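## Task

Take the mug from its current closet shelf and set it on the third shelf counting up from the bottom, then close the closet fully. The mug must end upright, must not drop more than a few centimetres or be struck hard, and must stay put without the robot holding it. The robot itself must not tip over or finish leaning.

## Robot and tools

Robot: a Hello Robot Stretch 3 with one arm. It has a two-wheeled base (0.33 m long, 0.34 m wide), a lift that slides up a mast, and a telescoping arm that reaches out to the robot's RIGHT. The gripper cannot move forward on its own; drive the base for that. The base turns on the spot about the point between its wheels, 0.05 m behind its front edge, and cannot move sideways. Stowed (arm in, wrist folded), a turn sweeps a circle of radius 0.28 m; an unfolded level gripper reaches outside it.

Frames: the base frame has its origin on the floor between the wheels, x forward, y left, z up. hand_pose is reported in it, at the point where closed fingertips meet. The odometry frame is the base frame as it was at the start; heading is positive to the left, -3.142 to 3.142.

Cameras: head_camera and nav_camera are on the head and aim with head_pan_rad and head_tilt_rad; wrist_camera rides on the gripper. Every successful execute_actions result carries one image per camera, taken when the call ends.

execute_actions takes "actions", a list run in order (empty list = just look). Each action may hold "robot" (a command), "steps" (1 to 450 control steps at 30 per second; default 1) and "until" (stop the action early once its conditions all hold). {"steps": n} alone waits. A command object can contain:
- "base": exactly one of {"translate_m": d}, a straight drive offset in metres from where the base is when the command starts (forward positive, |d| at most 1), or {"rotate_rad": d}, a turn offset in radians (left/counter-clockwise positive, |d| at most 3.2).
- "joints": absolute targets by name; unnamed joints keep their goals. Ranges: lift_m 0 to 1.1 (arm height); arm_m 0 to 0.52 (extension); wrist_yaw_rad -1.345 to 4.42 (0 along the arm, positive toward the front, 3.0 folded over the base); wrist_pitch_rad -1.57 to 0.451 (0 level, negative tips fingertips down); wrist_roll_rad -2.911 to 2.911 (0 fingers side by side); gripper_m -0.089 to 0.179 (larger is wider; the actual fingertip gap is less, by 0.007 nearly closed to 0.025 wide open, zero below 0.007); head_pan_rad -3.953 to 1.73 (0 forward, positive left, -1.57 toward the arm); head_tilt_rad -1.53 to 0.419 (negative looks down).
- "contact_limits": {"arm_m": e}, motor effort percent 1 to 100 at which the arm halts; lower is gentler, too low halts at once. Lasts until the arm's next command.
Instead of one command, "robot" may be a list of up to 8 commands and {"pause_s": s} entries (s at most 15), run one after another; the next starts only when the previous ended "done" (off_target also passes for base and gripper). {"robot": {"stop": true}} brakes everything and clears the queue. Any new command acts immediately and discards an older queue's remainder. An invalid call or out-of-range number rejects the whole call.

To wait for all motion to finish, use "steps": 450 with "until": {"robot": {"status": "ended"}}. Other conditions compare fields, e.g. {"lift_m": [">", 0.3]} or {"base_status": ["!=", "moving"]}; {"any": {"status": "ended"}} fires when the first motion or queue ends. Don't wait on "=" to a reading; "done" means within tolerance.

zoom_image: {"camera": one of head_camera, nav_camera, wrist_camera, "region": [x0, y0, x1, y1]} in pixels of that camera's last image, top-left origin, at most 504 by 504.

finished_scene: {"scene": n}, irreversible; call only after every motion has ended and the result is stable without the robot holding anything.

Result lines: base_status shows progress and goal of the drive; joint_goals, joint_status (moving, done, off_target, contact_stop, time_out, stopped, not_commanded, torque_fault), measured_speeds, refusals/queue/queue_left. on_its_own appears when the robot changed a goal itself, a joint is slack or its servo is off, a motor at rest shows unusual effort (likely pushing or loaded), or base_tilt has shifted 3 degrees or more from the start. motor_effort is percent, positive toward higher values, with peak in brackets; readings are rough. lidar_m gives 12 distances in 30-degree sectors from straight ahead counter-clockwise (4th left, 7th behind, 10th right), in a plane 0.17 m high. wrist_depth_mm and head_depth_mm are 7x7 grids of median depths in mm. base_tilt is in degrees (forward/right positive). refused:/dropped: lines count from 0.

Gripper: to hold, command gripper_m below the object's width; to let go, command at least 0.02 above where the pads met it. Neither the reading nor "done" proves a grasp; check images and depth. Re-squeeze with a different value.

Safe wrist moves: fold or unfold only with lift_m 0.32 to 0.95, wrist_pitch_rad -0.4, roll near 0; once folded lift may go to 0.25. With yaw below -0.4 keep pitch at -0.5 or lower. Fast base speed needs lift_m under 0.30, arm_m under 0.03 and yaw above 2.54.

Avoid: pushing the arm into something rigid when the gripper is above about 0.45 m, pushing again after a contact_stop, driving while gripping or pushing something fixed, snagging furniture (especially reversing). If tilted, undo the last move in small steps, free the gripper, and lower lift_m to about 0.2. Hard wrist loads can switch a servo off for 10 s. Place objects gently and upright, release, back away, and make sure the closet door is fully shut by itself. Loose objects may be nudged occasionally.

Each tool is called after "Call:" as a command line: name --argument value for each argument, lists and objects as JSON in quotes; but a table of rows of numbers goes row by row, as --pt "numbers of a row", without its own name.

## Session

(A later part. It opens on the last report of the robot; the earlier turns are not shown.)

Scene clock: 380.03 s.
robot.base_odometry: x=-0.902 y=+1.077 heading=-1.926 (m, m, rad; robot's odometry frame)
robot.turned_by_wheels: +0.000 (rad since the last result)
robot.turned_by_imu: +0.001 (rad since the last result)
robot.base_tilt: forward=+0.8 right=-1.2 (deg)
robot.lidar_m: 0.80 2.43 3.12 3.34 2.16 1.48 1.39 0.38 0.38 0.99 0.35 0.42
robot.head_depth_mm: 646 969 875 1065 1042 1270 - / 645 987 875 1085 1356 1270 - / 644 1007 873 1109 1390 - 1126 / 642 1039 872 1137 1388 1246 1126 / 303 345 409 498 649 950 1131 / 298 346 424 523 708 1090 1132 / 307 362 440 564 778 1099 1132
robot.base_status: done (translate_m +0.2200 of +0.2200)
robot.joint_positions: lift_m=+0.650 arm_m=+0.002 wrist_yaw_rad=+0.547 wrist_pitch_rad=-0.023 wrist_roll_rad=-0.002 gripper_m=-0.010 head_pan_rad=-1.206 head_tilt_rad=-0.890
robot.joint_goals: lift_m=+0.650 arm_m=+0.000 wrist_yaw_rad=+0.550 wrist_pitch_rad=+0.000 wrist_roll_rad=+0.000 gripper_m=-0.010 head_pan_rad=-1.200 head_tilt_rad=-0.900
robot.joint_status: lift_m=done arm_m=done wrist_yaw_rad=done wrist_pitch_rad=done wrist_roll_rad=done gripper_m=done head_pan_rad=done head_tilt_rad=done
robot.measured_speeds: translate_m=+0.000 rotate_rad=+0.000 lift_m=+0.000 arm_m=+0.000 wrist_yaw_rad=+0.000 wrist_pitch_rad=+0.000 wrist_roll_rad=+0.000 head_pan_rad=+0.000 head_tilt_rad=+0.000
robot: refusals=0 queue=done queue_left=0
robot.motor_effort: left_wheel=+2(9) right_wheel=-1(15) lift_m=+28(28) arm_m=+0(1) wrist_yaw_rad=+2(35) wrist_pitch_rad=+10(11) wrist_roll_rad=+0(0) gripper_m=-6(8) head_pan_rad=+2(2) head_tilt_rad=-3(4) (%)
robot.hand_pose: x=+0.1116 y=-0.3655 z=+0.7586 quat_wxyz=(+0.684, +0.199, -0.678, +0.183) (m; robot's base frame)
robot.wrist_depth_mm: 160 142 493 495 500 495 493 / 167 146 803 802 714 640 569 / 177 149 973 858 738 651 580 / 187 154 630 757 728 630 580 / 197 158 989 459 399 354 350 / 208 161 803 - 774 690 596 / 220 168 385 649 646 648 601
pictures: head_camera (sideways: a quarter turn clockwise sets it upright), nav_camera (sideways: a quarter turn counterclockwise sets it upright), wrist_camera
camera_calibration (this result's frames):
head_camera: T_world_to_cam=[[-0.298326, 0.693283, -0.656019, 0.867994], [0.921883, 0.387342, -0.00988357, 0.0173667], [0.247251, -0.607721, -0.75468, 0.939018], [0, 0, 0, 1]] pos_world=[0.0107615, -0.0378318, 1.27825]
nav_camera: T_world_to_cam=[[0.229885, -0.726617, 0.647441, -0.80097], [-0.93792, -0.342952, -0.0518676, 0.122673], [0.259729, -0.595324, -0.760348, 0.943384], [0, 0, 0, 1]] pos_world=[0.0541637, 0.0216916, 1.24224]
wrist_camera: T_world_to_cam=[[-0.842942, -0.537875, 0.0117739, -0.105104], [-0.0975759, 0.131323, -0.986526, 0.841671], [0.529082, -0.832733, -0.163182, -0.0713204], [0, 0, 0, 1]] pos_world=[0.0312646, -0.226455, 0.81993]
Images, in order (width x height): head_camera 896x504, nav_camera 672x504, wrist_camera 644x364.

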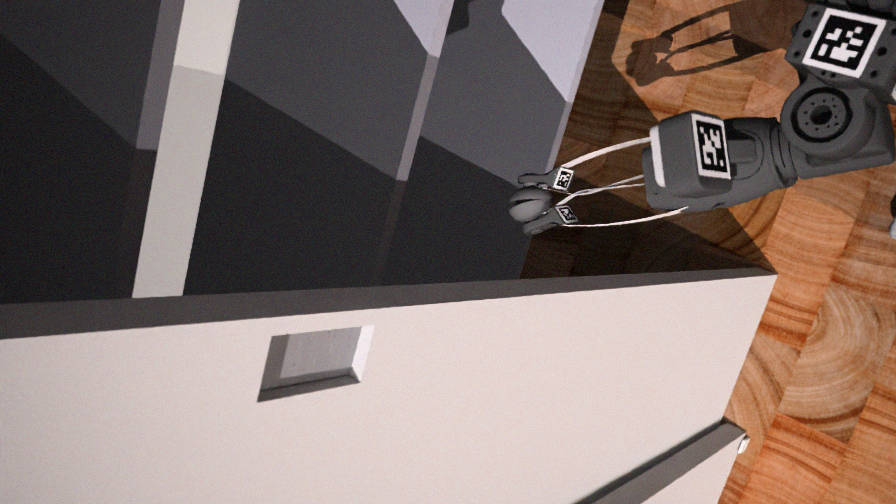

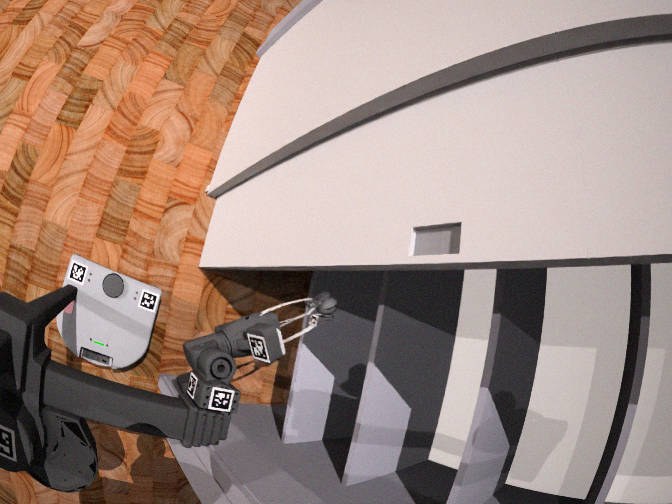

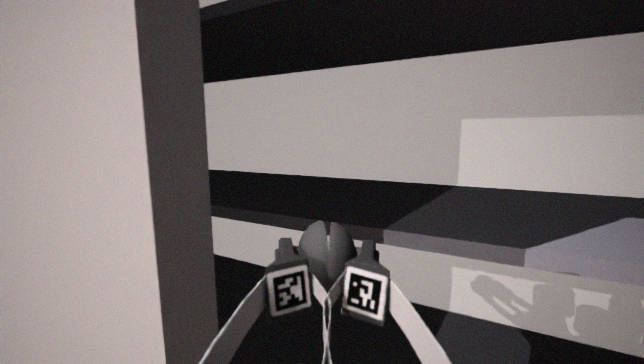

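Call:
execute_actions --actions '[{"robot":[{"base":{"translate_m":0.22}},{"base":{"translate_m":-0.3},"joints":{"head_pan_rad":-1.57,"head_tilt_rad":-0.55,"wrist_yaw_rad":1.3}}],"steps":450,"until":{"robot":{"status":"ended"}}}]'

Scene clock: 388.73 s.
robot.base_odometry: x=-0.874 y=+1.152 heading=-1.926 (m, m, rad; robot's odometry frame)
robot.turned_by_wheels: +0.000 (rad since the last result)
robot.turned_by_imu: -0.081 (rad since the last result)
robot.base_tilt: forward=+0.6 right=-1.3 (deg)
robot.lidar_m: 0.71 2.47 3.05 3.34 2.23 1.46 1.32 0.49 0.35 0.73 1.03 0.56
robot.head_depth_mm: 667 711 703 732 745 517 525 / 855 923 793 989 883 1007 1051 / 859 942 789 1087 864 1060 1271 / 852 930 782 1084 863 1059 1266 / 846 921 780 1080 860 1056 1264 / 837 913 773 1073 854 1053 1233 / 829 906 771 1030 853 1049 1227
robot.base_status: done (translate_m -0.3000 of -0.3000)
robot.joint_positions: lift_m=+0.650 arm_m=+0.002 wrist_yaw_rad=+1.298 wrist_pitch_rad=-0.021 wrist_roll_rad=-0.001 gripper_m=-0.010 head_pan_rad=-1.564 head_tilt_rad=-0.552
robot.joint_goals: lift_m=+0.650 arm_m=+0.000 wrist_yaw_rad=+1.300 wrist_pitch_rad=+0.000 wrist_roll_rad=+0.000 gripper_m=-0.010 head_pan_rad=-1.570 head_tilt_rad=-0.550
robot.joint_status: lift_m=done arm_m=done wrist_yaw_rad=done wrist_pitch_rad=done wrist_roll_rad=done gripper_m=done head_pan_rad=done head_tilt_rad=done
robot.measured_speeds: translate_m=+0.000 rotate_rad=+0.000 lift_m=+0.000 arm_m=+0.000 wrist_yaw_rad=+0.000 wrist_pitch_rad=+0.000 wrist_roll_rad=+0.000 head_pan_rad=+0.000 head_tilt_rad=+0.000
robot: refusals=0 queue=done queue_left=0
robot.motor_effort: left_wheel=+0(83) right_wheel=+0(43) lift_m=+26(28) arm_m=-2(19) wrist_yaw_rad=+2(100) wrist_pitch_rad=+9(11) wrist_roll_rad=+0(1) gripper_m=-6(14) head_pan_rad=-3(22) head_tilt_rad=+1(21) (%)
robot.hand_pose: x=+0.2248 y=-0.2163 z=+0.7593 quat_wxyz=(+0.568, +0.433, -0.558, +0.422) (m; robot's base frame)
robot.wrist_depth_mm: - - 765 454 - 502 496 / - - 839 463 950 811 680 / - - 906 475 - 876 689 / - - 990 488 973 758 649 / - - - 534 - 880 394 / - - - - 870 852 707 / - - - 517 - 642 635
pictures: head_camera (sideways: a quarter turn clockwise sets it upright), nav_camera (sideways: a quarter turn counterclockwise sets it upright), wrist_camera
camera_calibration (this result's frames):
head_camera: T_world_to_cam=[[-0.0348299, 0.493917, -0.868811, 1.14376], [0.999191, 0.0346985, -0.0203307, 0.0305029], [0.0201048, -0.868817, -0.494726, 0.602249], [0, 0, 0, 1]] pos_world=[-0.00274929, -0.0427358, 1.29228]
nav_camera: T_world_to_cam=[[-0.0409351, -0.503624, 0.862953, -1.08022], [-0.998508, -0.010628, -0.0535679, 0.125279], [0.0361496, -0.863858, -0.502437, 0.609256], [0, 0, 0, 1]] pos_world=[0.0588488, -0.0163852, 1.24501]
wrist_camera: T_world_to_cam=[[-0.249692, -0.96826, 0.0112224, -0.155538], [-0.158443, 0.0294198, -0.98693, 0.825781], [0.955275, -0.248206, -0.16076, 0.0218464], [0, 0, 0, 1]] pos_world=[0.0711331, -0.169473, 0.820246]
Images, in order (width x height): head_camera 896x504, nav_camera 672x504, wrist_camera 644x364.

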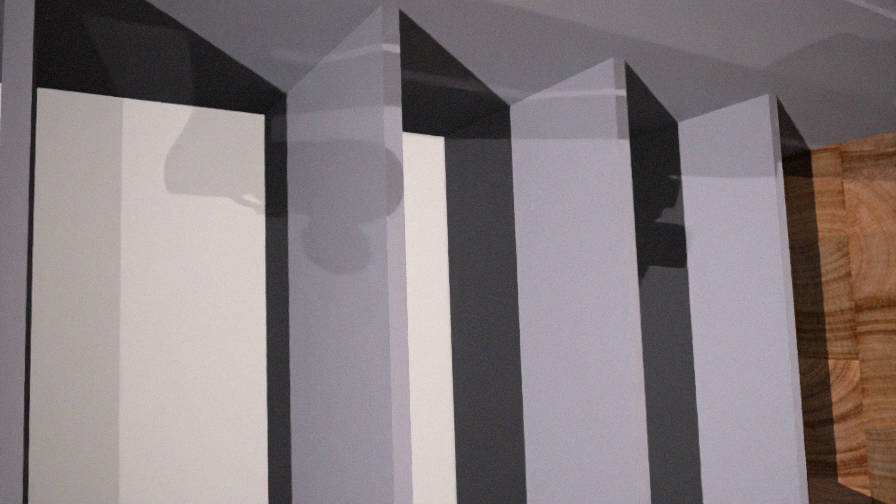

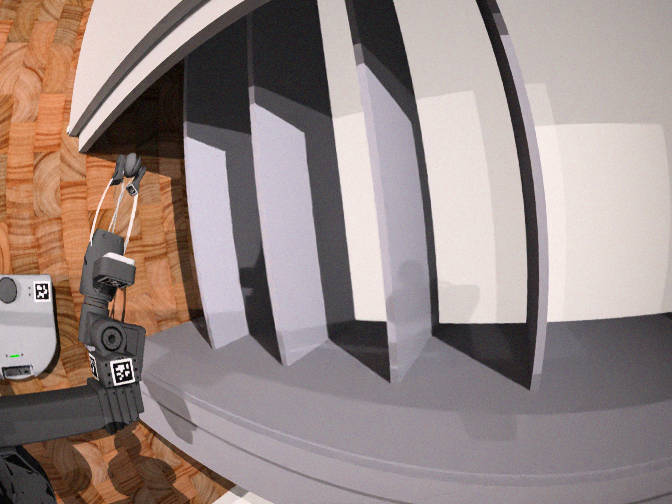

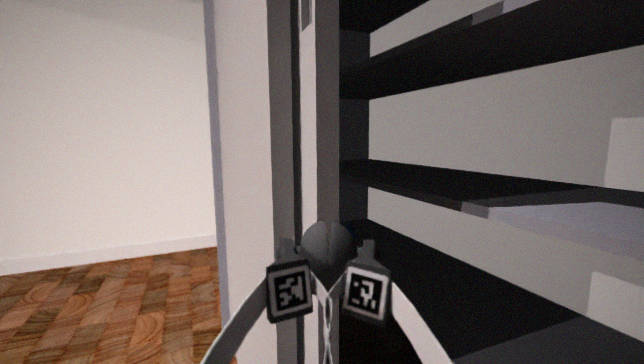

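Call:
execute_actions --actions '[{"robot":[{"base":{"rotate_rad":0.081},"joints":{"wrist_yaw_rad":1.15,"lift_m":0.87,"arm_m":0.1}}],"steps":450,"until":{"robot":{"status":"ended"}}}]'

Call:
execute_actions --actions '[{"robot":[{"joints":{"lift_m":1.09}}],"steps":450,"until":{"robot":{"status":"ended"}}}]'

Call:
execute_actions --actions '[{"robot":[{"joints":{"lift_m":0.45}}],"steps":450,"until":{"robot":{"status":"ended"}}}]'

Scene clock: 392.43 s.
robot.base_odometry: x=-0.874 y=+1.152 heading=-1.845 (m, m, rad; robot's odometry frame)
robot.turned_by_wheels: +0.081 (rad since the last result)
robot.turned_by_imu: +0.080 (rad since the last result)
robot.base_tilt: forward=+0.8 right=-1.2 (deg)
robot.lidar_m: 0.87 2.50 3.22 3.75 2.05 1.41 1.32 0.44 0.34 0.90 1.03 0.56
robot.head_depth_mm: 842 891 795 890 871 - 601 / 849 927 790 1092 897 - 1214 / 850 929 787 1088 865 - 1241 / 850 929 783 1082 860 1123 1254 / 843 926 778 1080 922 - 1254 / 845 923 775 1074 886 - 1257 / 840 922 768 1072 883 1049 1254
robot.base_status: done (rotate_rad +0.0809 of +0.0810)
robot.joint_positions: lift_m=+0.870 arm_m=+0.100 wrist_yaw_rad=+1.152 wrist_pitch_rad=-0.021 wrist_roll_rad=-0.001 gripper_m=-0.010 head_pan_rad=-1.564 head_tilt_rad=-0.552
robot.joint_goals: lift_m=+0.870 arm_m=+0.100 wrist_yaw_rad=+1.150 wrist_pitch_rad=+0.000 wrist_roll_rad=+0.000 gripper_m=-0.010 head_pan_rad=-1.570 head_tilt_rad=-0.550
robot.joint_status: lift_m=done arm_m=done wrist_yaw_rad=done wrist_pitch_rad=done wrist_roll_rad=done gripper_m=done head_pan_rad=done head_tilt_rad=done
robot.measured_speeds: translate_m=+0.000 rotate_rad=+0.000 lift_m=+0.000 arm_m=+0.000 wrist_yaw_rad=+0.000 wrist_pitch_rad=+0.000 wrist_roll_rad=+0.000 head_pan_rad=+0.000 head_tilt_rad=+0.000
robot: refusals=0 queue=done queue_left=0
robot.motor_effort: left_wheel=-3(8) right_wheel=+3(5) lift_m=+29(31) arm_m=+3(3) wrist_yaw_rad=-2(4) wrist_pitch_rad=+9(9) wrist_roll_rad=+0(0) gripper_m=-6(6) head_pan_rad=-2(3) head_tilt_rad=+1(1) (%)
robot.hand_pose: x=+0.2122 y=-0.3487 z=+0.9791 quat_wxyz=(+0.598, +0.391, -0.588, +0.379) (m; robot's base frame)
robot.wrist_depth_mm: - - 409 812 737 670 572 / - - 416 - 988 735 575 / - - 453 - 957 709 562 / - - 432 - - 671 320 / - - 438 - 954 761 587 / - - 453 - 691 685 600 / - - 471 974 543 508 510
pictures: head_camera (sideways: a quarter turn clockwise sets it upright), nav_camera (sideways: a quarter turn counterclockwise sets it upright), wrist_camera
camera_calibration (this result's frames):
head_camera: T_world_to_cam=[[-0.0348299, 0.493917, -0.868811, 1.14376], [0.999191, 0.0346984, -0.0203307, 0.0305029], [0.0201047, -0.868817, -0.494726, 0.602249], [0, 0, 0, 1]] pos_world=[-0.00274929, -0.0427358, 1.29228]
nav_camera: T_world_to_cam=[[-0.0409352, -0.503624, 0.862953, -1.08022], [-0.998508, -0.0106279, -0.0535679, 0.125279], [0.0361495, -0.863858, -0.502437, 0.609256], [0, 0, 0, 1]] pos_world=[0.0588488, -0.0163852, 1.24501]
wrist_camera: T_world_to_cam=[[-0.387981, -0.921599, 0.0112226, -0.243755], [-0.152472, 0.0521707, -0.98693, 1.05132], [0.908968, -0.384621, -0.16076, -0.00132479], [0, 0, 0, 1]] pos_world=[0.0669283, -0.280002, 1.0401]
Images, in order (width x height): head_camera 896x504, nav_camera 672x504, wrist_camera 644x364.

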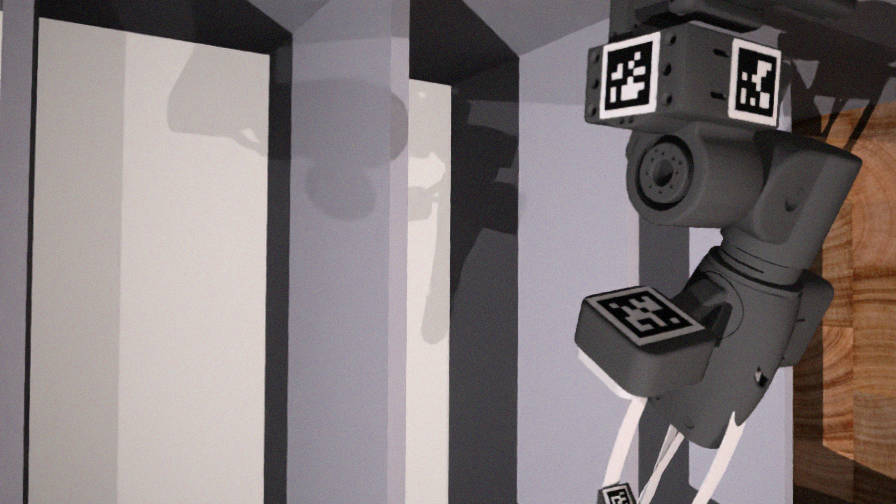

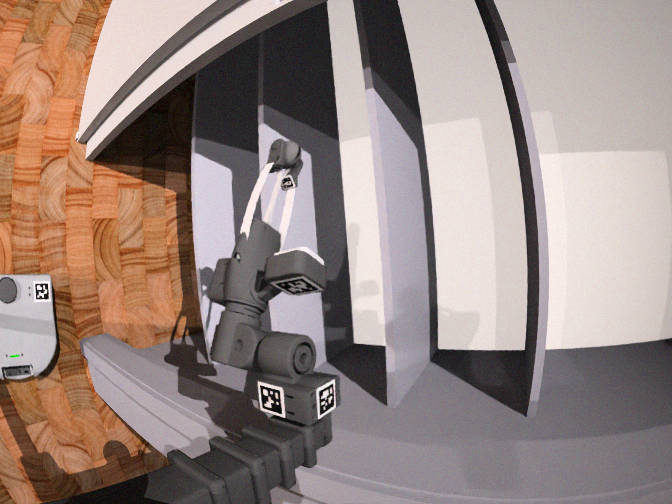

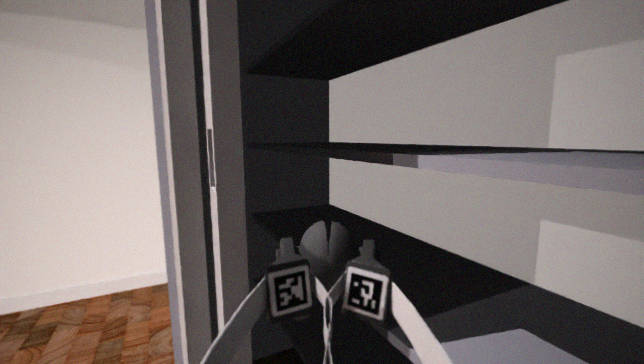

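Scene clock: 395.17 s.
robot.base_odometry: x=-0.874 y=+1.152 heading=-1.845 (m, m, rad; robot's odometry frame)
robot.turned_by_wheels: +0.000 (rad since the last result)
robot.turned_by_imu: +0.000 (rad since the last result)
robot.base_tilt: forward=+0.7 right=-1.3 (deg)
robot.lidar_m: 0.87 2.50 3.24 3.76 2.05 1.40 1.32 0.44 0.34 0.90 1.04 0.56
robot.head_depth_mm: - - - 889 833 881 601 / 482 - - 1025 866 1068 1213 / 661 952 - 1043 862 1061 1263 / 849 925 - 1039 861 1060 1266 / 708 - - - 858 1057 1260 / 624 - - 1030 858 1057 1258 / 834 927 - 1070 852 1050 1257
robot.base_status: done (rotate_rad +0.0809 of +0.0810)
robot.joint_positions: lift_m=+1.090 arm_m=+0.100 wrist_yaw_rad=+1.152 wrist_pitch_rad=-0.021 wrist_roll_rad=-0.001 gripper_m=-0.010 head_pan_rad=-1.564 head_tilt_rad=-0.552
robot.joint_goals: lift_m=+1.090 arm_m=+0.100 wrist_yaw_rad=+1.150 wrist_pitch_rad=+0.000 wrist_roll_rad=+0.000 gripper_m=-0.010 head_pan_rad=-1.570 head_tilt_rad=-0.550
robot.joint_status: lift_m=done arm_m=done wrist_yaw_rad=done wrist_pitch_rad=done wrist_roll_rad=done gripper_m=done head_pan_rad=done head_tilt_rad=done
robot.measured_speeds: translate_m=+0.000 rotate_rad=+0.000 lift_m=+0.000 arm_m=+0.000 wrist_yaw_rad=+0.000 wrist_pitch_rad=+0.000 wrist_roll_rad=+0.000 head_pan_rad=+0.000 head_tilt_rad=+0.000
robot: refusals=0 queue=done queue_left=0
robot.motor_effort: left_wheel=-3(3) right_wheel=+3(2) lift_m=+30(30) arm_m=+3(3) wrist_yaw_rad=-1(2) wrist_pitch_rad=+9(10) wrist_roll_rad=+0(0) gripper_m=-6(5) head_pan_rad=-3(1) head_tilt_rad=+1(1) (%)
robot.hand_pose: x=+0.2122 y=-0.3488 z=+1.1991 quat_wxyz=(+0.598, +0.391, -0.588, +0.379) (m; robot's base frame)
robot.wrist_depth_mm: - - 409 - 972 724 565 / - - 425 - 984 653 280 / - - 450 - 906 713 566 / - - 434 - - 733 582 / - - 442 - 790 716 594 / - - 452 - 519 512 504 / - - 470 898 814 392 379
pictures: head_camera (sideways: a quarter turn clockwise sets it upright), nav_camera (sideways: a quarter turn counterclockwise sets it upright), wrist_camera
camera_calibration (this result's frames):
head_camera: T_world_to_cam=[[-0.0348299, 0.493917, -0.868811, 1.14376], [0.999191, 0.0346984, -0.0203308, 0.0305029], [0.0201047, -0.868817, -0.494726, 0.602248], [0, 0, 0, 1]] pos_world=[-0.00274929, -0.0427358, 1.29228]
nav_camera: T_world_to_cam=[[-0.0409352, -0.503624, 0.862953, -1.08022], [-0.998508, -0.0106279, -0.0535679, 0.125279], [0.0361495, -0.863858, -0.502437, 0.609256], [0, 0, 0, 1]] pos_world=[0.0588488, -0.0163852, 1.24501]
wrist_camera: T_world_to_cam=[[-0.387981, -0.921599, 0.0112226, -0.246228], [-0.152472, 0.0521707, -0.98693, 1.26844], [0.908968, -0.384621, -0.16076, 0.0340407], [0, 0, 0, 1]] pos_world=[0.0669283, -0.280006, 1.2601]
Images, in order (width x height): head_camera 896x504, nav_camera 672x504, wrist_camera 644x364.

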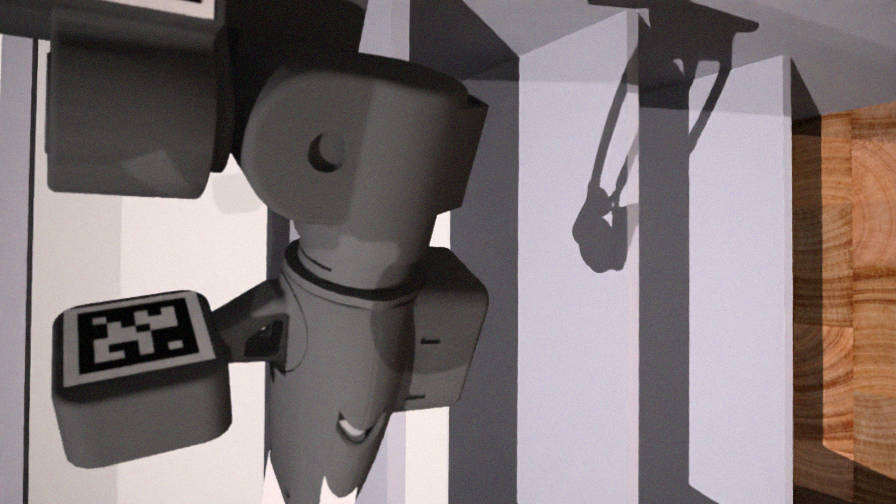

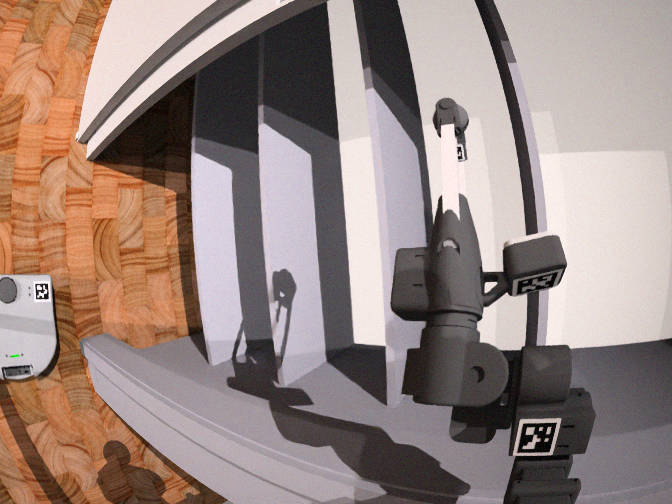

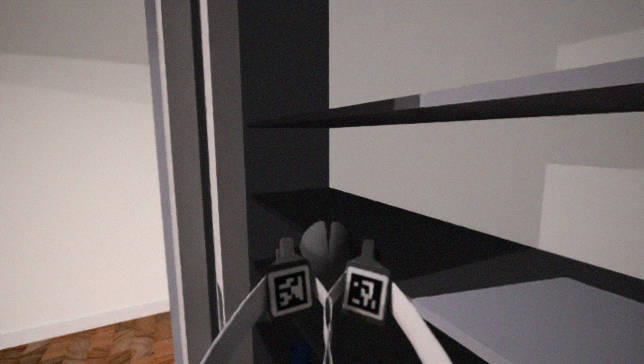

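Scene clock: 401.70 s.
robot.base_odometry: x=-0.874 y=+1.152 heading=-1.845 (m, m, rad; robot's odometry frame)
robot.turned_by_wheels: +0.000 (rad since the last result)
robot.turned_by_imu: +0.001 (rad since the last result)
robot.base_tilt: forward=+0.7 right=-1.2 (deg)
robot.lidar_m: 0.87 2.50 3.23 3.75 2.05 1.40 1.32 0.44 0.34 0.91 1.04 0.56
robot.head_depth_mm: 841 893 794 888 834 879 600 / 850 932 793 1092 865 1062 1211 / 848 930 788 1087 863 1065 1263 / 846 927 783 1085 862 1058 1266 / 846 925 777 1078 861 1054 1258 / 842 923 774 1074 857 1050 1258 / 844 921 772 1071 853 1049 1260
robot.base_status: done (rotate_rad +0.0809 of +0.0810)
robot.joint_positions: lift_m=+0.450 arm_m=+0.100 wrist_yaw_rad=+1.152 wrist_pitch_rad=-0.021 wrist_roll_rad=-0.001 gripper_m=-0.010 head_pan_rad=-1.564 head_tilt_rad=-0.552
robot.joint_goals: lift_m=+0.450 arm_m=+0.100 wrist_yaw_rad=+1.150 wrist_pitch_rad=+0.000 wrist_roll_rad=+0.000 gripper_m=-0.010 head_pan_rad=-1.570 head_tilt_rad=-0.550
robot.joint_status: lift_m=done arm_m=done wrist_yaw_rad=done wrist_pitch_rad=done wrist_roll_rad=done gripper_m=done head_pan_rad=done head_tilt_rad=done
robot.measured_speeds: translate_m=+0.000 rotate_rad=+0.000 lift_m=+0.000 arm_m=+0.000 wrist_yaw_rad=+0.000 wrist_pitch_rad=+0.000 wrist_roll_rad=+0.000 head_pan_rad=+0.000 head_tilt_rad=+0.000
robot: refusals=0 queue=done queue_left=0
robot.motor_effort: left_wheel=-3(3) right_wheel=+3(3) lift_m=+20(26) arm_m=+3(3) wrist_yaw_rad=-2(2) wrist_pitch_rad=+9(9) wrist_roll_rad=+0(0) gripper_m=-6(6) head_pan_rad=-2(1) head_tilt_rad=+1(1) (%)
robot.hand_pose: x=+0.2122 y=-0.3488 z=+0.5596 quat_wxyz=(+0.598, +0.391, -0.588, +0.379) (m; robot's base frame)
robot.wrist_depth_mm: - - 410 - 934 725 517 / - - 419 - 581 375 375 / - - 451 - 976 734 585 / - - 435 - - 751 592 / - - 443 890 687 688 576 / - - 448 - 487 450 447 / 989 974 468 988 911 375 331
pictures: head_camera (sideways: a quarter turn clockwise sets it upright), nav_camera (sideways: a quarter turn counterclockwise sets it upright), wrist_camera
camera_calibration (this result's frames):
head_camera: T_world_to_cam=[[-0.0348299, 0.493917, -0.868811, 1.14376], [0.999191, 0.0346984, -0.0203307, 0.0305029], [0.0201047, -0.868817, -0.494726, 0.602249], [0, 0, 0, 1]] pos_world=[-0.00274929, -0.0427358, 1.29228]
nav_camera: T_world_to_cam=[[-0.0409352, -0.503624, 0.862953, -1.08022], [-0.998508, -0.0106279, -0.0535679, 0.125279], [0.0361495, -0.863858, -0.502437, 0.609256], [0, 0, 0, 1]] pos_world=[0.0588488, -0.0163852, 1.24501]
wrist_camera: T_world_to_cam=[[-0.387981, -0.921599, 0.0112228, -0.239051], [-0.152472, 0.0521706, -0.98693, 0.637256], [0.908968, -0.384621, -0.16076, -0.0687721], [0, 0, 0, 1]] pos_world=[0.0669283, -0.280006, 0.620554]
Images, in order (width x height): head_camera 896x504, nav_camera 672x504, wrist_camera 644x364.

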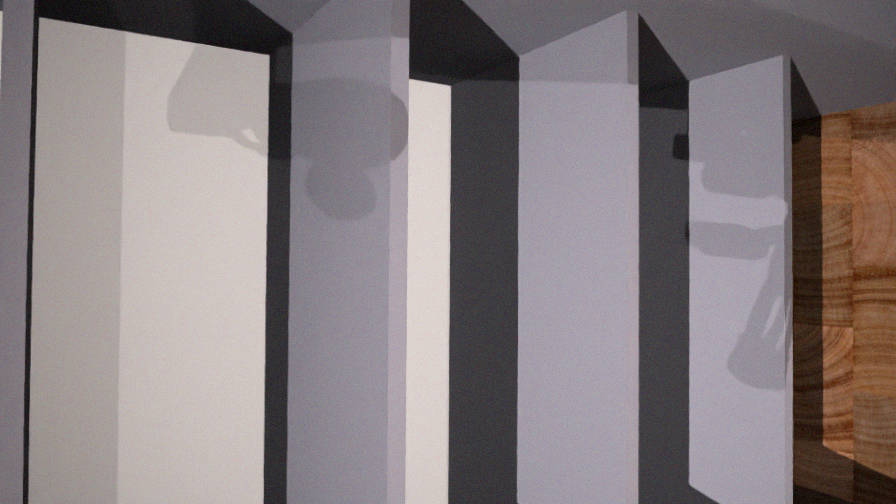

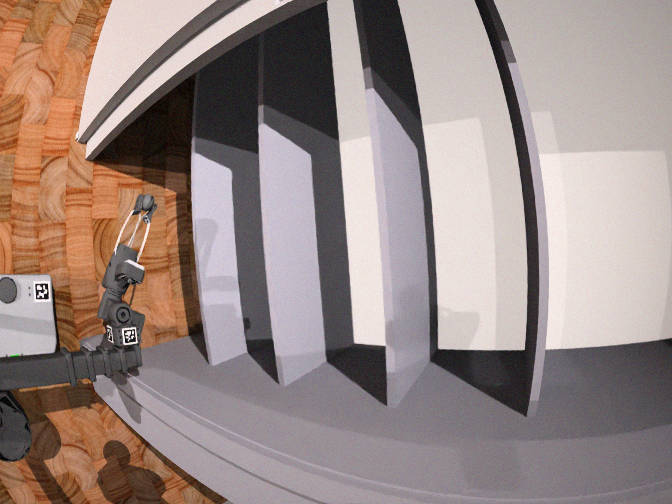

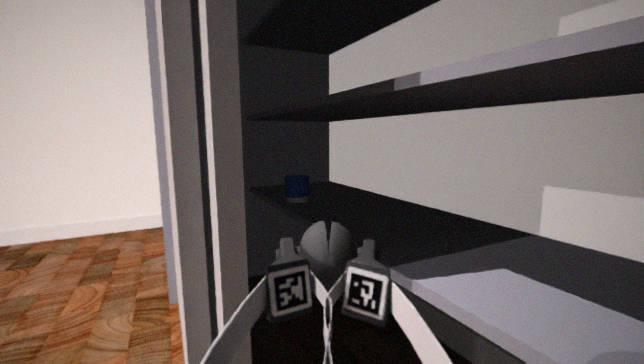

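Call:
execute_actions --actions '[{"robot":[{"joints":{"arm_m":0,"wrist_pitch_rad":-1.2}},{"joints":{"wrist_yaw_rad":0,"lift_m":0.9,"head_tilt_rad":-0.5},"base":{"translate_m":0.4}}],"steps":450,"until":{"robot":{"status":"ended"}}}]'

Scene clock: 412.67 s.
robot.base_odometry: x=-0.982 y=+0.767 heading=-1.845 (m, m, rad; robot's odometry frame)
robot.turned_by_wheels: +0.000 (rad since the last result)
robot.turned_by_imu: +0.002 (rad since the last result)
robot.base_tilt: forward=+0.8 right=-1.2 (deg)
robot.lidar_m: 0.77 2.09 2.70 3.80 2.65 1.83 1.71 0.66 0.92 0.31 0.29 0.34
robot.head_depth_mm: 803 893 920 700 920 1021 - / 800 890 913 697 919 1016 937 / 800 885 904 692 915 1015 954 / 800 885 899 687 910 1013 961 / 795 885 891 686 909 791 933 / 797 874 284 303 332 384 431 / - - - 298 331 371 393
robot.base_status: done (translate_m +0.4000 of +0.4000)
robot.joint_positions: lift_m=+0.900 arm_m=+0.002 wrist_yaw_rad=+0.003 wrist_pitch_rad=-1.201 wrist_roll_rad=-0.001 gripper_m=-0.010 head_pan_rad=-1.564 head_tilt_rad=-0.507
robot.joint_goals: lift_m=+0.900 arm_m=+0.000 wrist_yaw_rad=+0.000 wrist_pitch_rad=-1.200 wrist_roll_rad=+0.000 gripper_m=-0.010 head_pan_rad=-1.570 head_tilt_rad=-0.500
robot.joint_status: lift_m=done arm_m=done wrist_yaw_rad=done wrist_pitch_rad=done wrist_roll_rad=done gripper_m=done head_pan_rad=done head_tilt_rad=done
robot.measured_speeds: translate_m=+0.000 rotate_rad=+0.000 lift_m=+0.000 arm_m=+0.000 wrist_yaw_rad=+0.000 wrist_pitch_rad=+0.000 wrist_roll_rad=+0.000 head_pan_rad=+0.000 head_tilt_rad=+0.000
robot: refusals=0 queue=done queue_left=0
robot.motor_effort: left_wheel=-2(5) right_wheel=+2(6) lift_m=+30(30) arm_m=-3(3) wrist_yaw_rad=-2(3) wrist_pitch_rad=+0(8) wrist_roll_rad=+1(1) gripper_m=-6(5) head_pan_rad=-2(3) head_tilt_rad=+3(9) (%)
robot.hand_pose: x=-0.0214 y=-0.2175 z=+0.7908 quat_wxyz=(+0.584, +0.401, -0.582, -0.399) (m; robot's base frame)
robot.wrist_depth_mm: 117 151 662 658 653 644 639 / 148 161 637 630 - 945 691 / 185 207 344 - - - 734 / 186 264 391 - 972 968 647 / 334 370 585 972 944 942 931 / 945 921 926 - 906 900 896 / 898 902 875 - 872 882 875
pictures: head_camera (sideways: a quarter turn clockwise sets it upright), nav_camera (sideways: a quarter turn counterclockwise sets it upright), wrist_camera
camera_calibration (this result's frames):
head_camera: T_world_to_cam=[[-0.0345666, 0.454321, -0.890167, 1.17161], [0.999197, 0.0337542, -0.0215731, 0.0321215], [0.0202457, -0.890198, -0.455123, 0.550718], [0, 0, 0, 1]] pos_world=[-0.00274676, -0.0431238, 1.29427]
nav_camera: T_world_to_cam=[[-0.0411967, -0.464283, 0.884728, -1.10862], [-0.998492, -0.0130334, -0.0533336, 0.124977], [0.0362929, -0.885591, -0.463045, 0.557999], [0, 0, 0, 1]] pos_world=[0.0588656, -0.0189266, 1.24588]
wrist_camera: T_world_to_cam=[[-0.999695, -0.0201692, -0.0142229, -0.00824845], [-0.0164164, 0.973758, -0.226994, 0.425423], [0.0184279, -0.226691, -0.973792, 0.889468], [0, 0, 0, 1]] pos_world=[-0.0176531, -0.21279, 0.962608]
Images, in order (width x height): head_camera 896x504, nav_camera 672x504, wrist_camera 644x364.

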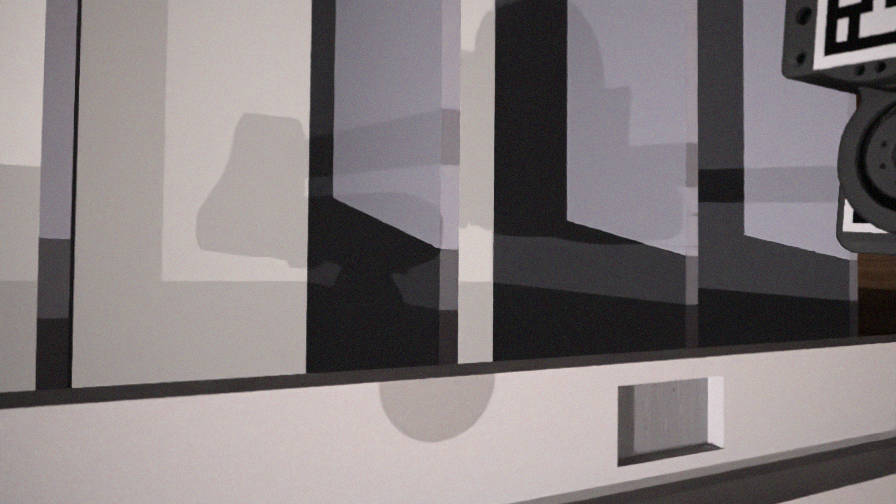

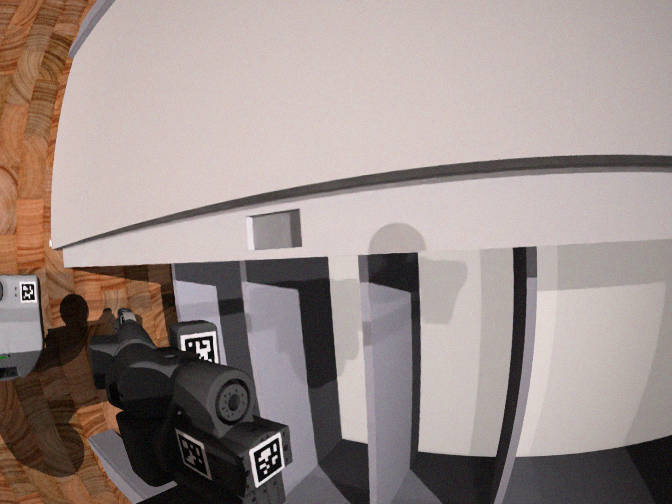

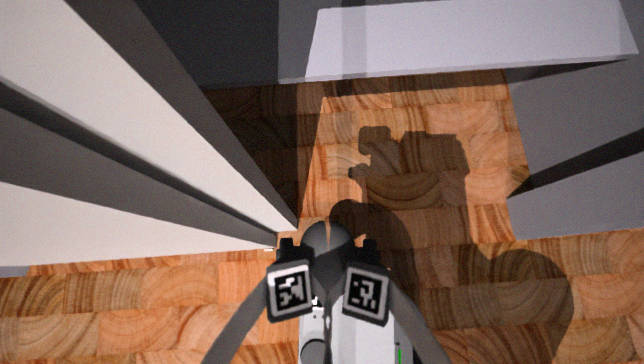

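Call:
execute_actions --actions '[{"robot":[{"joints":{"wrist_yaw_rad":0.4,"lift_m":1.09},"base":{"translate_m":0.04}},{"joints":{"wrist_pitch_rad":-0.9}}],"steps":450,"until":{"robot":{"status":"ended"}}}]'

Scene clock: 417.73 s.
robot.base_odometry: x=-0.993 y=+0.729 heading=-1.845 (m, m, rad; robot's odometry frame)
robot.turned_by_wheels: +0.000 (rad since the last result)
robot.turned_by_imu: +0.001 (rad since the last result)
robot.base_tilt: forward=+0.7 right=-1.2 (deg)
robot.lidar_m: 0.76 2.05 2.63 3.35 2.71 1.87 1.76 0.69 0.97 0.31 0.27 0.34
robot.head_depth_mm: 794 - - - - - - / 793 - - - - - - / 793 872 - - - - - / 796 884 899 - 848 - 959 / - - - 285 337 373 427 / - - - 295 328 369 407 / - - - - 297 303 348
robot.base_status: done (translate_m +0.0400 of +0.0400)
robot.joint_positions: lift_m=+1.090 arm_m=+0.002 wrist_yaw_rad=+0.397 wrist_pitch_rad=-0.916 wrist_roll_rad=-0.001 gripper_m=-0.010 head_pan_rad=-1.564 head_tilt_rad=-0.507
robot.joint_goals: lift_m=+1.090 arm_m=+0.000 wrist_yaw_rad=+0.400 wrist_pitch_rad=-0.900 wrist_roll_rad=+0.000 gripper_m=-0.010 head_pan_rad=-1.570 head_tilt_rad=-0.500
robot.joint_status: lift_m=done arm_m=done wrist_yaw_rad=done wrist_pitch_rad=done wrist_roll_rad=done gripper_m=done head_pan_rad=done head_tilt_rad=done
robot.measured_speeds: translate_m=+0.000 rotate_rad=+0.000 lift_m=+0.000 arm_m=+0.000 wrist_yaw_rad=+0.000 wrist_pitch_rad=+0.000 wrist_roll_rad=+0.000 head_pan_rad=+0.000 head_tilt_rad=+0.000
robot: refusals=0 queue=done queue_left=0
robot.motor_effort: left_wheel=-2(5) right_wheel=+2(6) lift_m=+30(30) arm_m=-2(3) wrist_yaw_rad=+2(3) wrist_pitch_rad=+7(7) wrist_roll_rad=+1(0) gripper_m=-6(5) head_pan_rad=-3(2) head_tilt_rad=+3(3) (%)
robot.hand_pose: x=+0.0314 y=-0.2738 z=+1.0106 quat_wxyz=(+0.684, +0.432, -0.559, -0.181) (m; robot's base frame)
robot.wrist_depth_mm: - 88 95 85 716 688 632 / - 92 115 101 646 662 652 / - 97 139 123 589 587 588 / 145 114 168 178 877 545 532 / 629 198 189 223 858 789 785 / - - 284 - - - 763 / - - - - - - 913
pictures: head_camera (sideways: a quarter turn clockwise sets it upright), nav_camera (sideways: a quarter turn counterclockwise sets it upright), wrist_camera
camera_calibration (this result's frames):
head_camera: T_world_to_cam=[[-0.0345666, 0.454306, -0.890175, 1.17162], [0.999197, 0.0337539, -0.0215735, 0.0321221], [0.0202459, -0.890206, -0.455108, 0.550698], [0, 0, 0, 1]] pos_world=[-0.00274675, -0.0431239, 1.29427]
nav_camera: T_world_to_cam=[[-0.0411968, -0.464268, 0.884736, -1.10863], [-0.998492, -0.0130344, -0.0533335, 0.124977], [0.036293, -0.885599, -0.46303, 0.55798], [0, 0, 0, 1]] pos_world=[0.0588656, -0.0189276, 1.24588]
wrist_camera: T_world_to_cam=[[-0.913765, -0.40615, -0.00870371, -0.0673894], [-0.349714, 0.797336, -0.491889, 0.76084], [0.206721, -0.446428, -0.870614, 0.91937], [0, 0, 0, 1]] pos_world=[0.0144457, -0.223583, 1.17408]
Images, in order (width x height): head_camera 896x504, nav_camera 672x504, wrist_camera 644x364.

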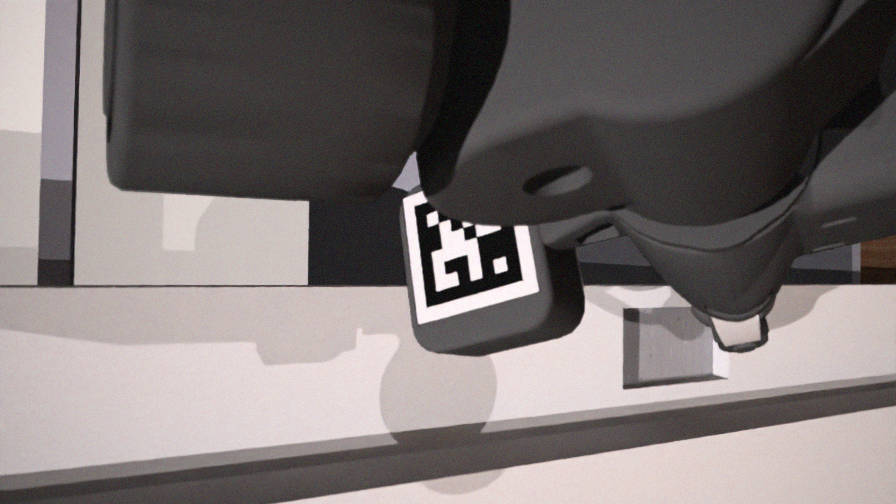

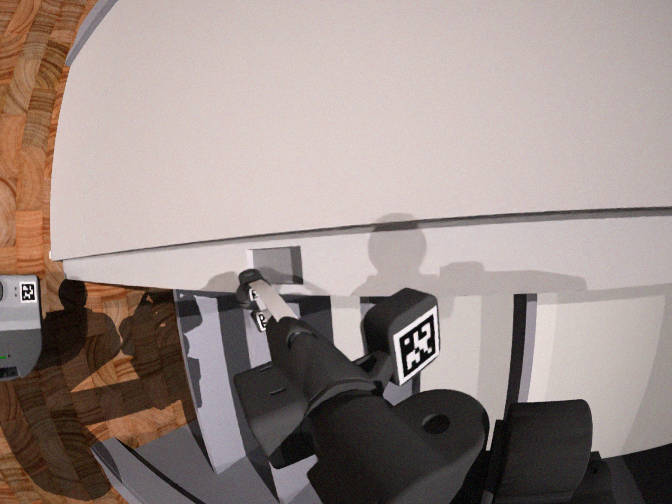

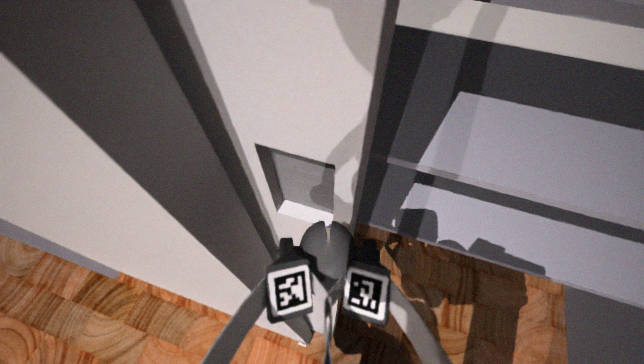

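Call:
execute_actions --actions '[{"robot":[{"base":{"translate_m":0.012},"joints":{"lift_m":1.1}},{"joints":{"wrist_pitch_rad":-0.78}},{"joints":{"arm_m":0.015},"contact_limits":{"arm_m":12}}],"steps":450,"until":{"robot":{"status":"ended"}}}]'

Scene clock: 421.33 s.
robot.base_odometry: x=-0.996 y=+0.717 heading=-1.845 (m, m, rad; robot's odometry frame)
robot.turned_by_wheels: +0.000 (rad since the last result)
robot.turned_by_imu: +0.000 (rad since the last result)
robot.base_tilt: forward=+0.6 right=-1.2 (deg)
robot.lidar_m: 0.76 2.05 2.63 3.34 2.73 1.89 1.76 0.70 0.99 0.31 0.26 0.34
robot.head_depth_mm: - - - - - - 1244 / - - - - - - - / 788 872 844 - - - - / 796 884 930 - 332 - 912 / - - - - 329 386 427 / - - - 295 323 340 363 / - - - - - 301 347
robot.base_status: done (translate_m +0.0120 of +0.0120)
robot.joint_positions: lift_m=+1.100 arm_m=+0.002 wrist_yaw_rad=+0.397 wrist_pitch_rad=-0.842 wrist_roll_rad=+0.000 gripper_m=-0.010 head_pan_rad=-1.564 head_tilt_rad=-0.507
robot.joint_goals: lift_m=+1.100 arm_m=+0.000 wrist_yaw_rad=+0.400 wrist_pitch_rad=-0.780 wrist_roll_rad=+0.000 gripper_m=-0.010 head_pan_rad=-1.570 head_tilt_rad=-0.500
robot.joint_status: lift_m=done arm_m=done wrist_yaw_rad=done wrist_pitch_rad=off_target wrist_roll_rad=done gripper_m=done head_pan_rad=done head_tilt_rad=done
robot.measured_speeds: translate_m=+0.000 rotate_rad=+0.000 lift_m=+0.000 arm_m=+0.000 wrist_yaw_rad=+0.000 wrist_pitch_rad=+0.000 wrist_roll_rad=+0.000 head_pan_rad=+0.000 head_tilt_rad=+0.000
robot: refusals=0 queue=dropped queue_left=0
robot.motor_effort: left_wheel=-3(6) right_wheel=+5(7) lift_m=+28(29) arm_m=+1(2) wrist_yaw_rad=+2(3) wrist_pitch_rad=+28(28) wrist_roll_rad=+0(0) gripper_m=-6(5) head_pan_rad=-2(2) head_tilt_rad=+2(3) (%)
robot.hand_pose: x=+0.0375 y=-0.2880 z=+1.0313 quat_wxyz=(+0.690, +0.411, -0.575, -0.156) (m; robot's base frame)
robot.wrist_depth_mm: - 71 87 78 73 322 316 / - 75 102 91 88 723 693 / - 79 120 109 621 657 644 / 98 88 137 137 578 577 574 / 218 122 147 185 832 819 525 / - 337 175 - - 796 768 / - - 633 516 - - 945
pictures: head_camera (sideways: a quarter turn clockwise sets it upright), nav_camera (sideways: a quarter turn counterclockwise sets it upright), wrist_camera
dropped: robot: command 1 of its queue: wrist_pitch_rad: off_target
camera_calibration (this result's frames):
head_camera: T_world_to_cam=[[-0.0345632, 0.453794, -0.890436, 1.17196], [0.999197, 0.0337416, -0.0215892, 0.0321424], [0.0202477, -0.890468, -0.454596, 0.550031], [0, 0, 0, 1]] pos_world=[-0.00274672, -0.0431283, 1.29429]
nav_camera: T_world_to_cam=[[-0.0412001, -0.463758, 0.885003, -1.10898], [-0.998491, -0.0130652, -0.0533298, 0.124972], [0.0362949, -0.885865, -0.46252, 0.557316], [0, 0, 0, 1]] pos_world=[0.0588658, -0.0189598, 1.24589]
wrist_camera: T_world_to_cam=[[-0.913729, -0.406249, -0.00779065, -0.0683532], [-0.334046, 0.76197, -0.554811, 0.838618], [0.231328, -0.504344, -0.83194, 0.872357], [0, 0, 0, 1]] pos_world=[0.0158801, -0.226802, 1.19049]
Images, in order (width x height): head_camera 896x504, nav_camera 672x504, wrist_camera 644x364.

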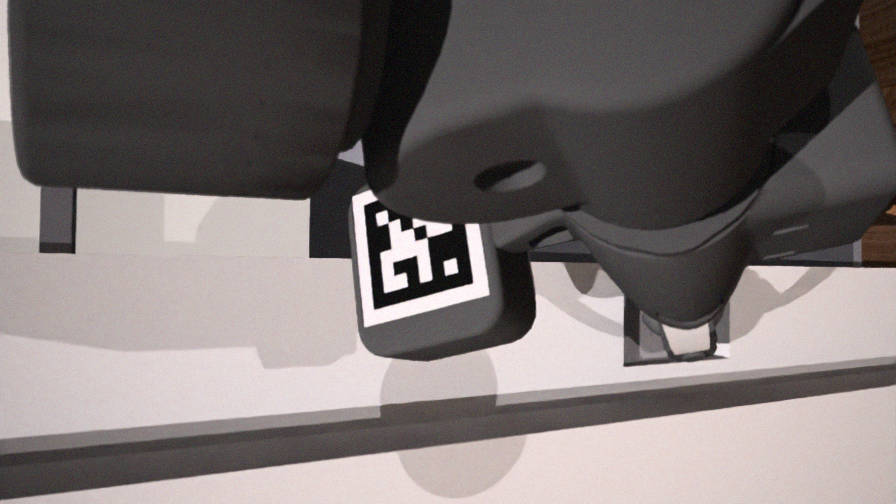

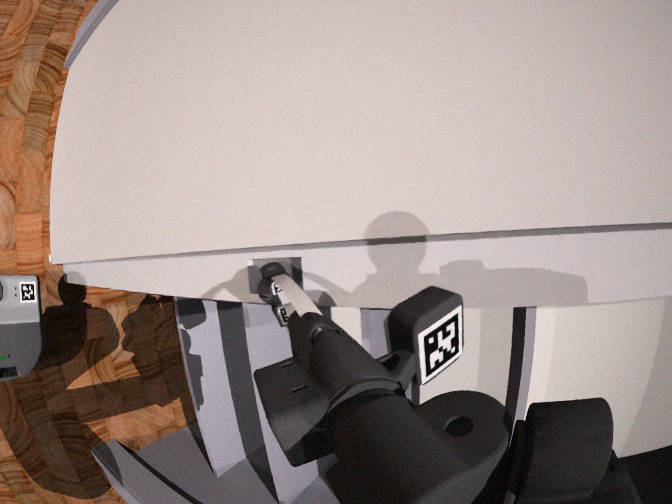

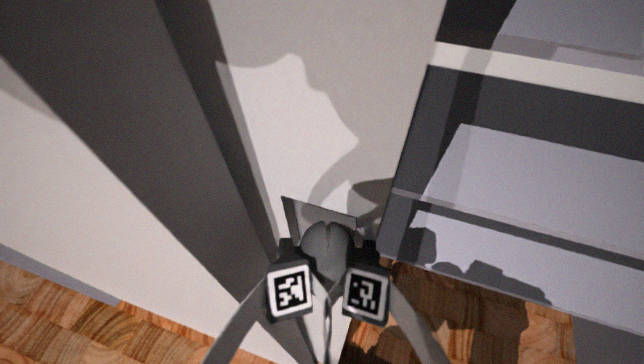

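Tip is in the pull. Reverse in stages.

Call:
execute_actions --actions '[{"robot":{"base":{"translate_m":-0.2},"joints":{"wrist_pitch_rad":-0.82}},"steps":450,"until":{"robot":{"status":"ended"}}}]'

Scene clock: 424.97 s.
robot.base_odometry: x=-0.942 y=+0.910 heading=-1.845 (m, m, rad; robot's odometry frame)
robot.turned_by_wheels: +0.000 (rad since the last result)
robot.turned_by_imu: +0.001 (rad since the last result)
robot.base_tilt: forward=+0.7 right=-1.2 (deg)
robot.lidar_m: 0.81 2.24 2.89 3.35 2.40 1.68 1.57 0.53 0.73 0.99 0.37 0.38
robot.head_depth_mm: - - - - - - 1263 / - - - - - - - / 803 888 843 - - - - / 810 899 945 - 948 - 1244 / 808 897 939 - 910 1039 981 / 804 897 889 681 905 1006 983 / 805 894 881 679 900 1003 975
robot.base_status: done (translate_m -0.2000 of -0.2000)
robot.joint_positions: lift_m=+1.100 arm_m=+0.002 wrist_yaw_rad=+0.403 wrist_pitch_rad=-0.837 wrist_roll_rad=+0.000 gripper_m=-0.010 head_pan_rad=-1.564 head_tilt_rad=-0.507
robot.joint_goals: lift_m=+1.100 arm_m=+0.000 wrist_yaw_rad=+0.400 wrist_pitch_rad=-0.820 wrist_roll_rad=+0.000 gripper_m=-0.010 head_pan_rad=-1.570 head_tilt_rad=-0.500
robot.joint_status: lift_m=done arm_m=done wrist_yaw_rad=done wrist_pitch_rad=done wrist_roll_rad=done gripper_m=done head_pan_rad=done head_tilt_rad=done
robot.measured_speeds: translate_m=+0.000 rotate_rad=+0.000 lift_m=+0.000 arm_m=+0.000 wrist_yaw_rad=+0.000 wrist_pitch_rad=+0.000 wrist_roll_rad=+0.000 head_pan_rad=+0.000 head_tilt_rad=+0.000
robot: refusals=0 queue=done queue_left=0
robot.motor_effort: left_wheel=-2(9) right_wheel=+2(13) lift_m=+29(28) arm_m=+0(1) wrist_yaw_rad=-3(20) wrist_pitch_rad=+8(30) wrist_roll_rad=+0(0) gripper_m=-7(8) head_pan_rad=-2(2) head_tilt_rad=+3(3) (%)
robot.hand_pose: x=+0.0387 y=-0.2887 z=+1.0322 quat_wxyz=(+0.691, +0.411, -0.575, -0.153) (m; robot's base frame)
robot.wrist_depth_mm: 159 918 889 829 350 335 319 / 175 736 765 770 766 735 699 / 235 230 692 666 658 651 658 / 262 273 979 936 597 581 568 / 374 349 906 884 856 836 539 / - 532 532 - - 794 742 / - - - - - - 707
pictures: head_camera (sideways: a quarter turn clockwise sets it upright), nav_camera (sideways: a quarter turn counterclockwise sets it upright), wrist_camera
camera_calibration (this result's frames):
head_camera: T_world_to_cam=[[-0.0345628, 0.453738, -0.890464, 1.172], [0.999197, 0.03374, -0.0215908, 0.0321446], [0.0202477, -0.890496, -0.45454, 0.549959], [0, 0, 0, 1]] pos_world=[-0.00274672, -0.0431288, 1.2943]
nav_camera: T_world_to_cam=[[-0.0412006, -0.463703, 0.885032, -1.10902], [-0.998491, -0.0130683, -0.0533294, 0.124972], [0.0362949, -0.885894, -0.462465, 0.557245], [0, 0, 0, 1]] pos_world=[0.0588658, -0.0189633, 1.24589]
wrist_camera: T_world_to_cam=[[-0.91162, -0.410962, -0.00766726, -0.0691538], [-0.336794, 0.75753, -0.559212, 0.843361], [0.235623, -0.507207, -0.828989, 0.868379], [0, 0, 0, 1]] pos_world=[0.0163869, -0.226843, 1.19096]
Images, in order (width x height): head_camera 896x504, nav_camera 672x504, wrist_camera 644x364.

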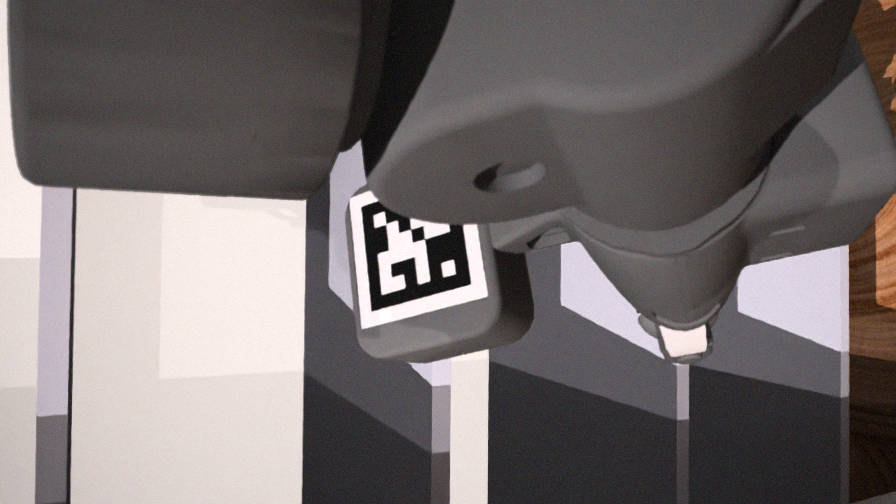

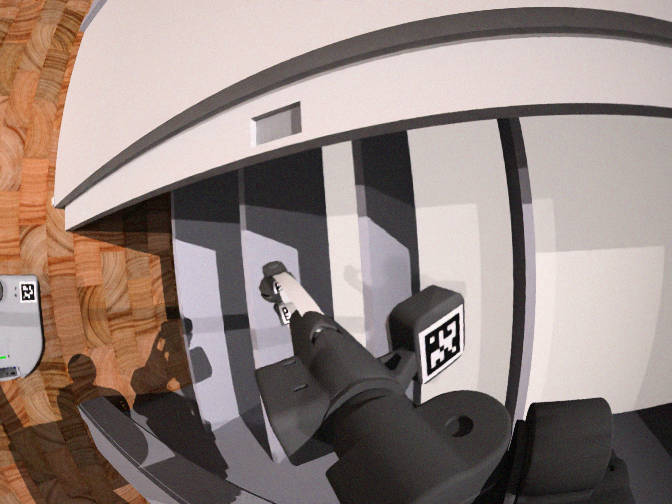

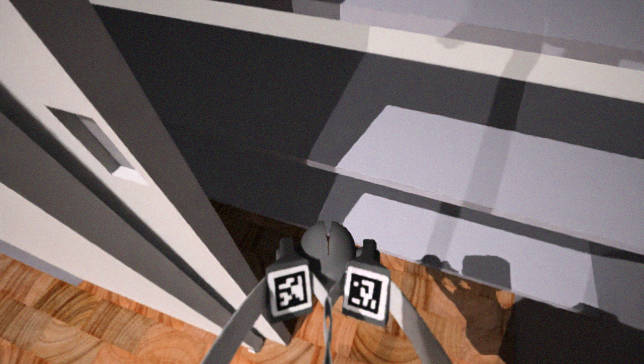

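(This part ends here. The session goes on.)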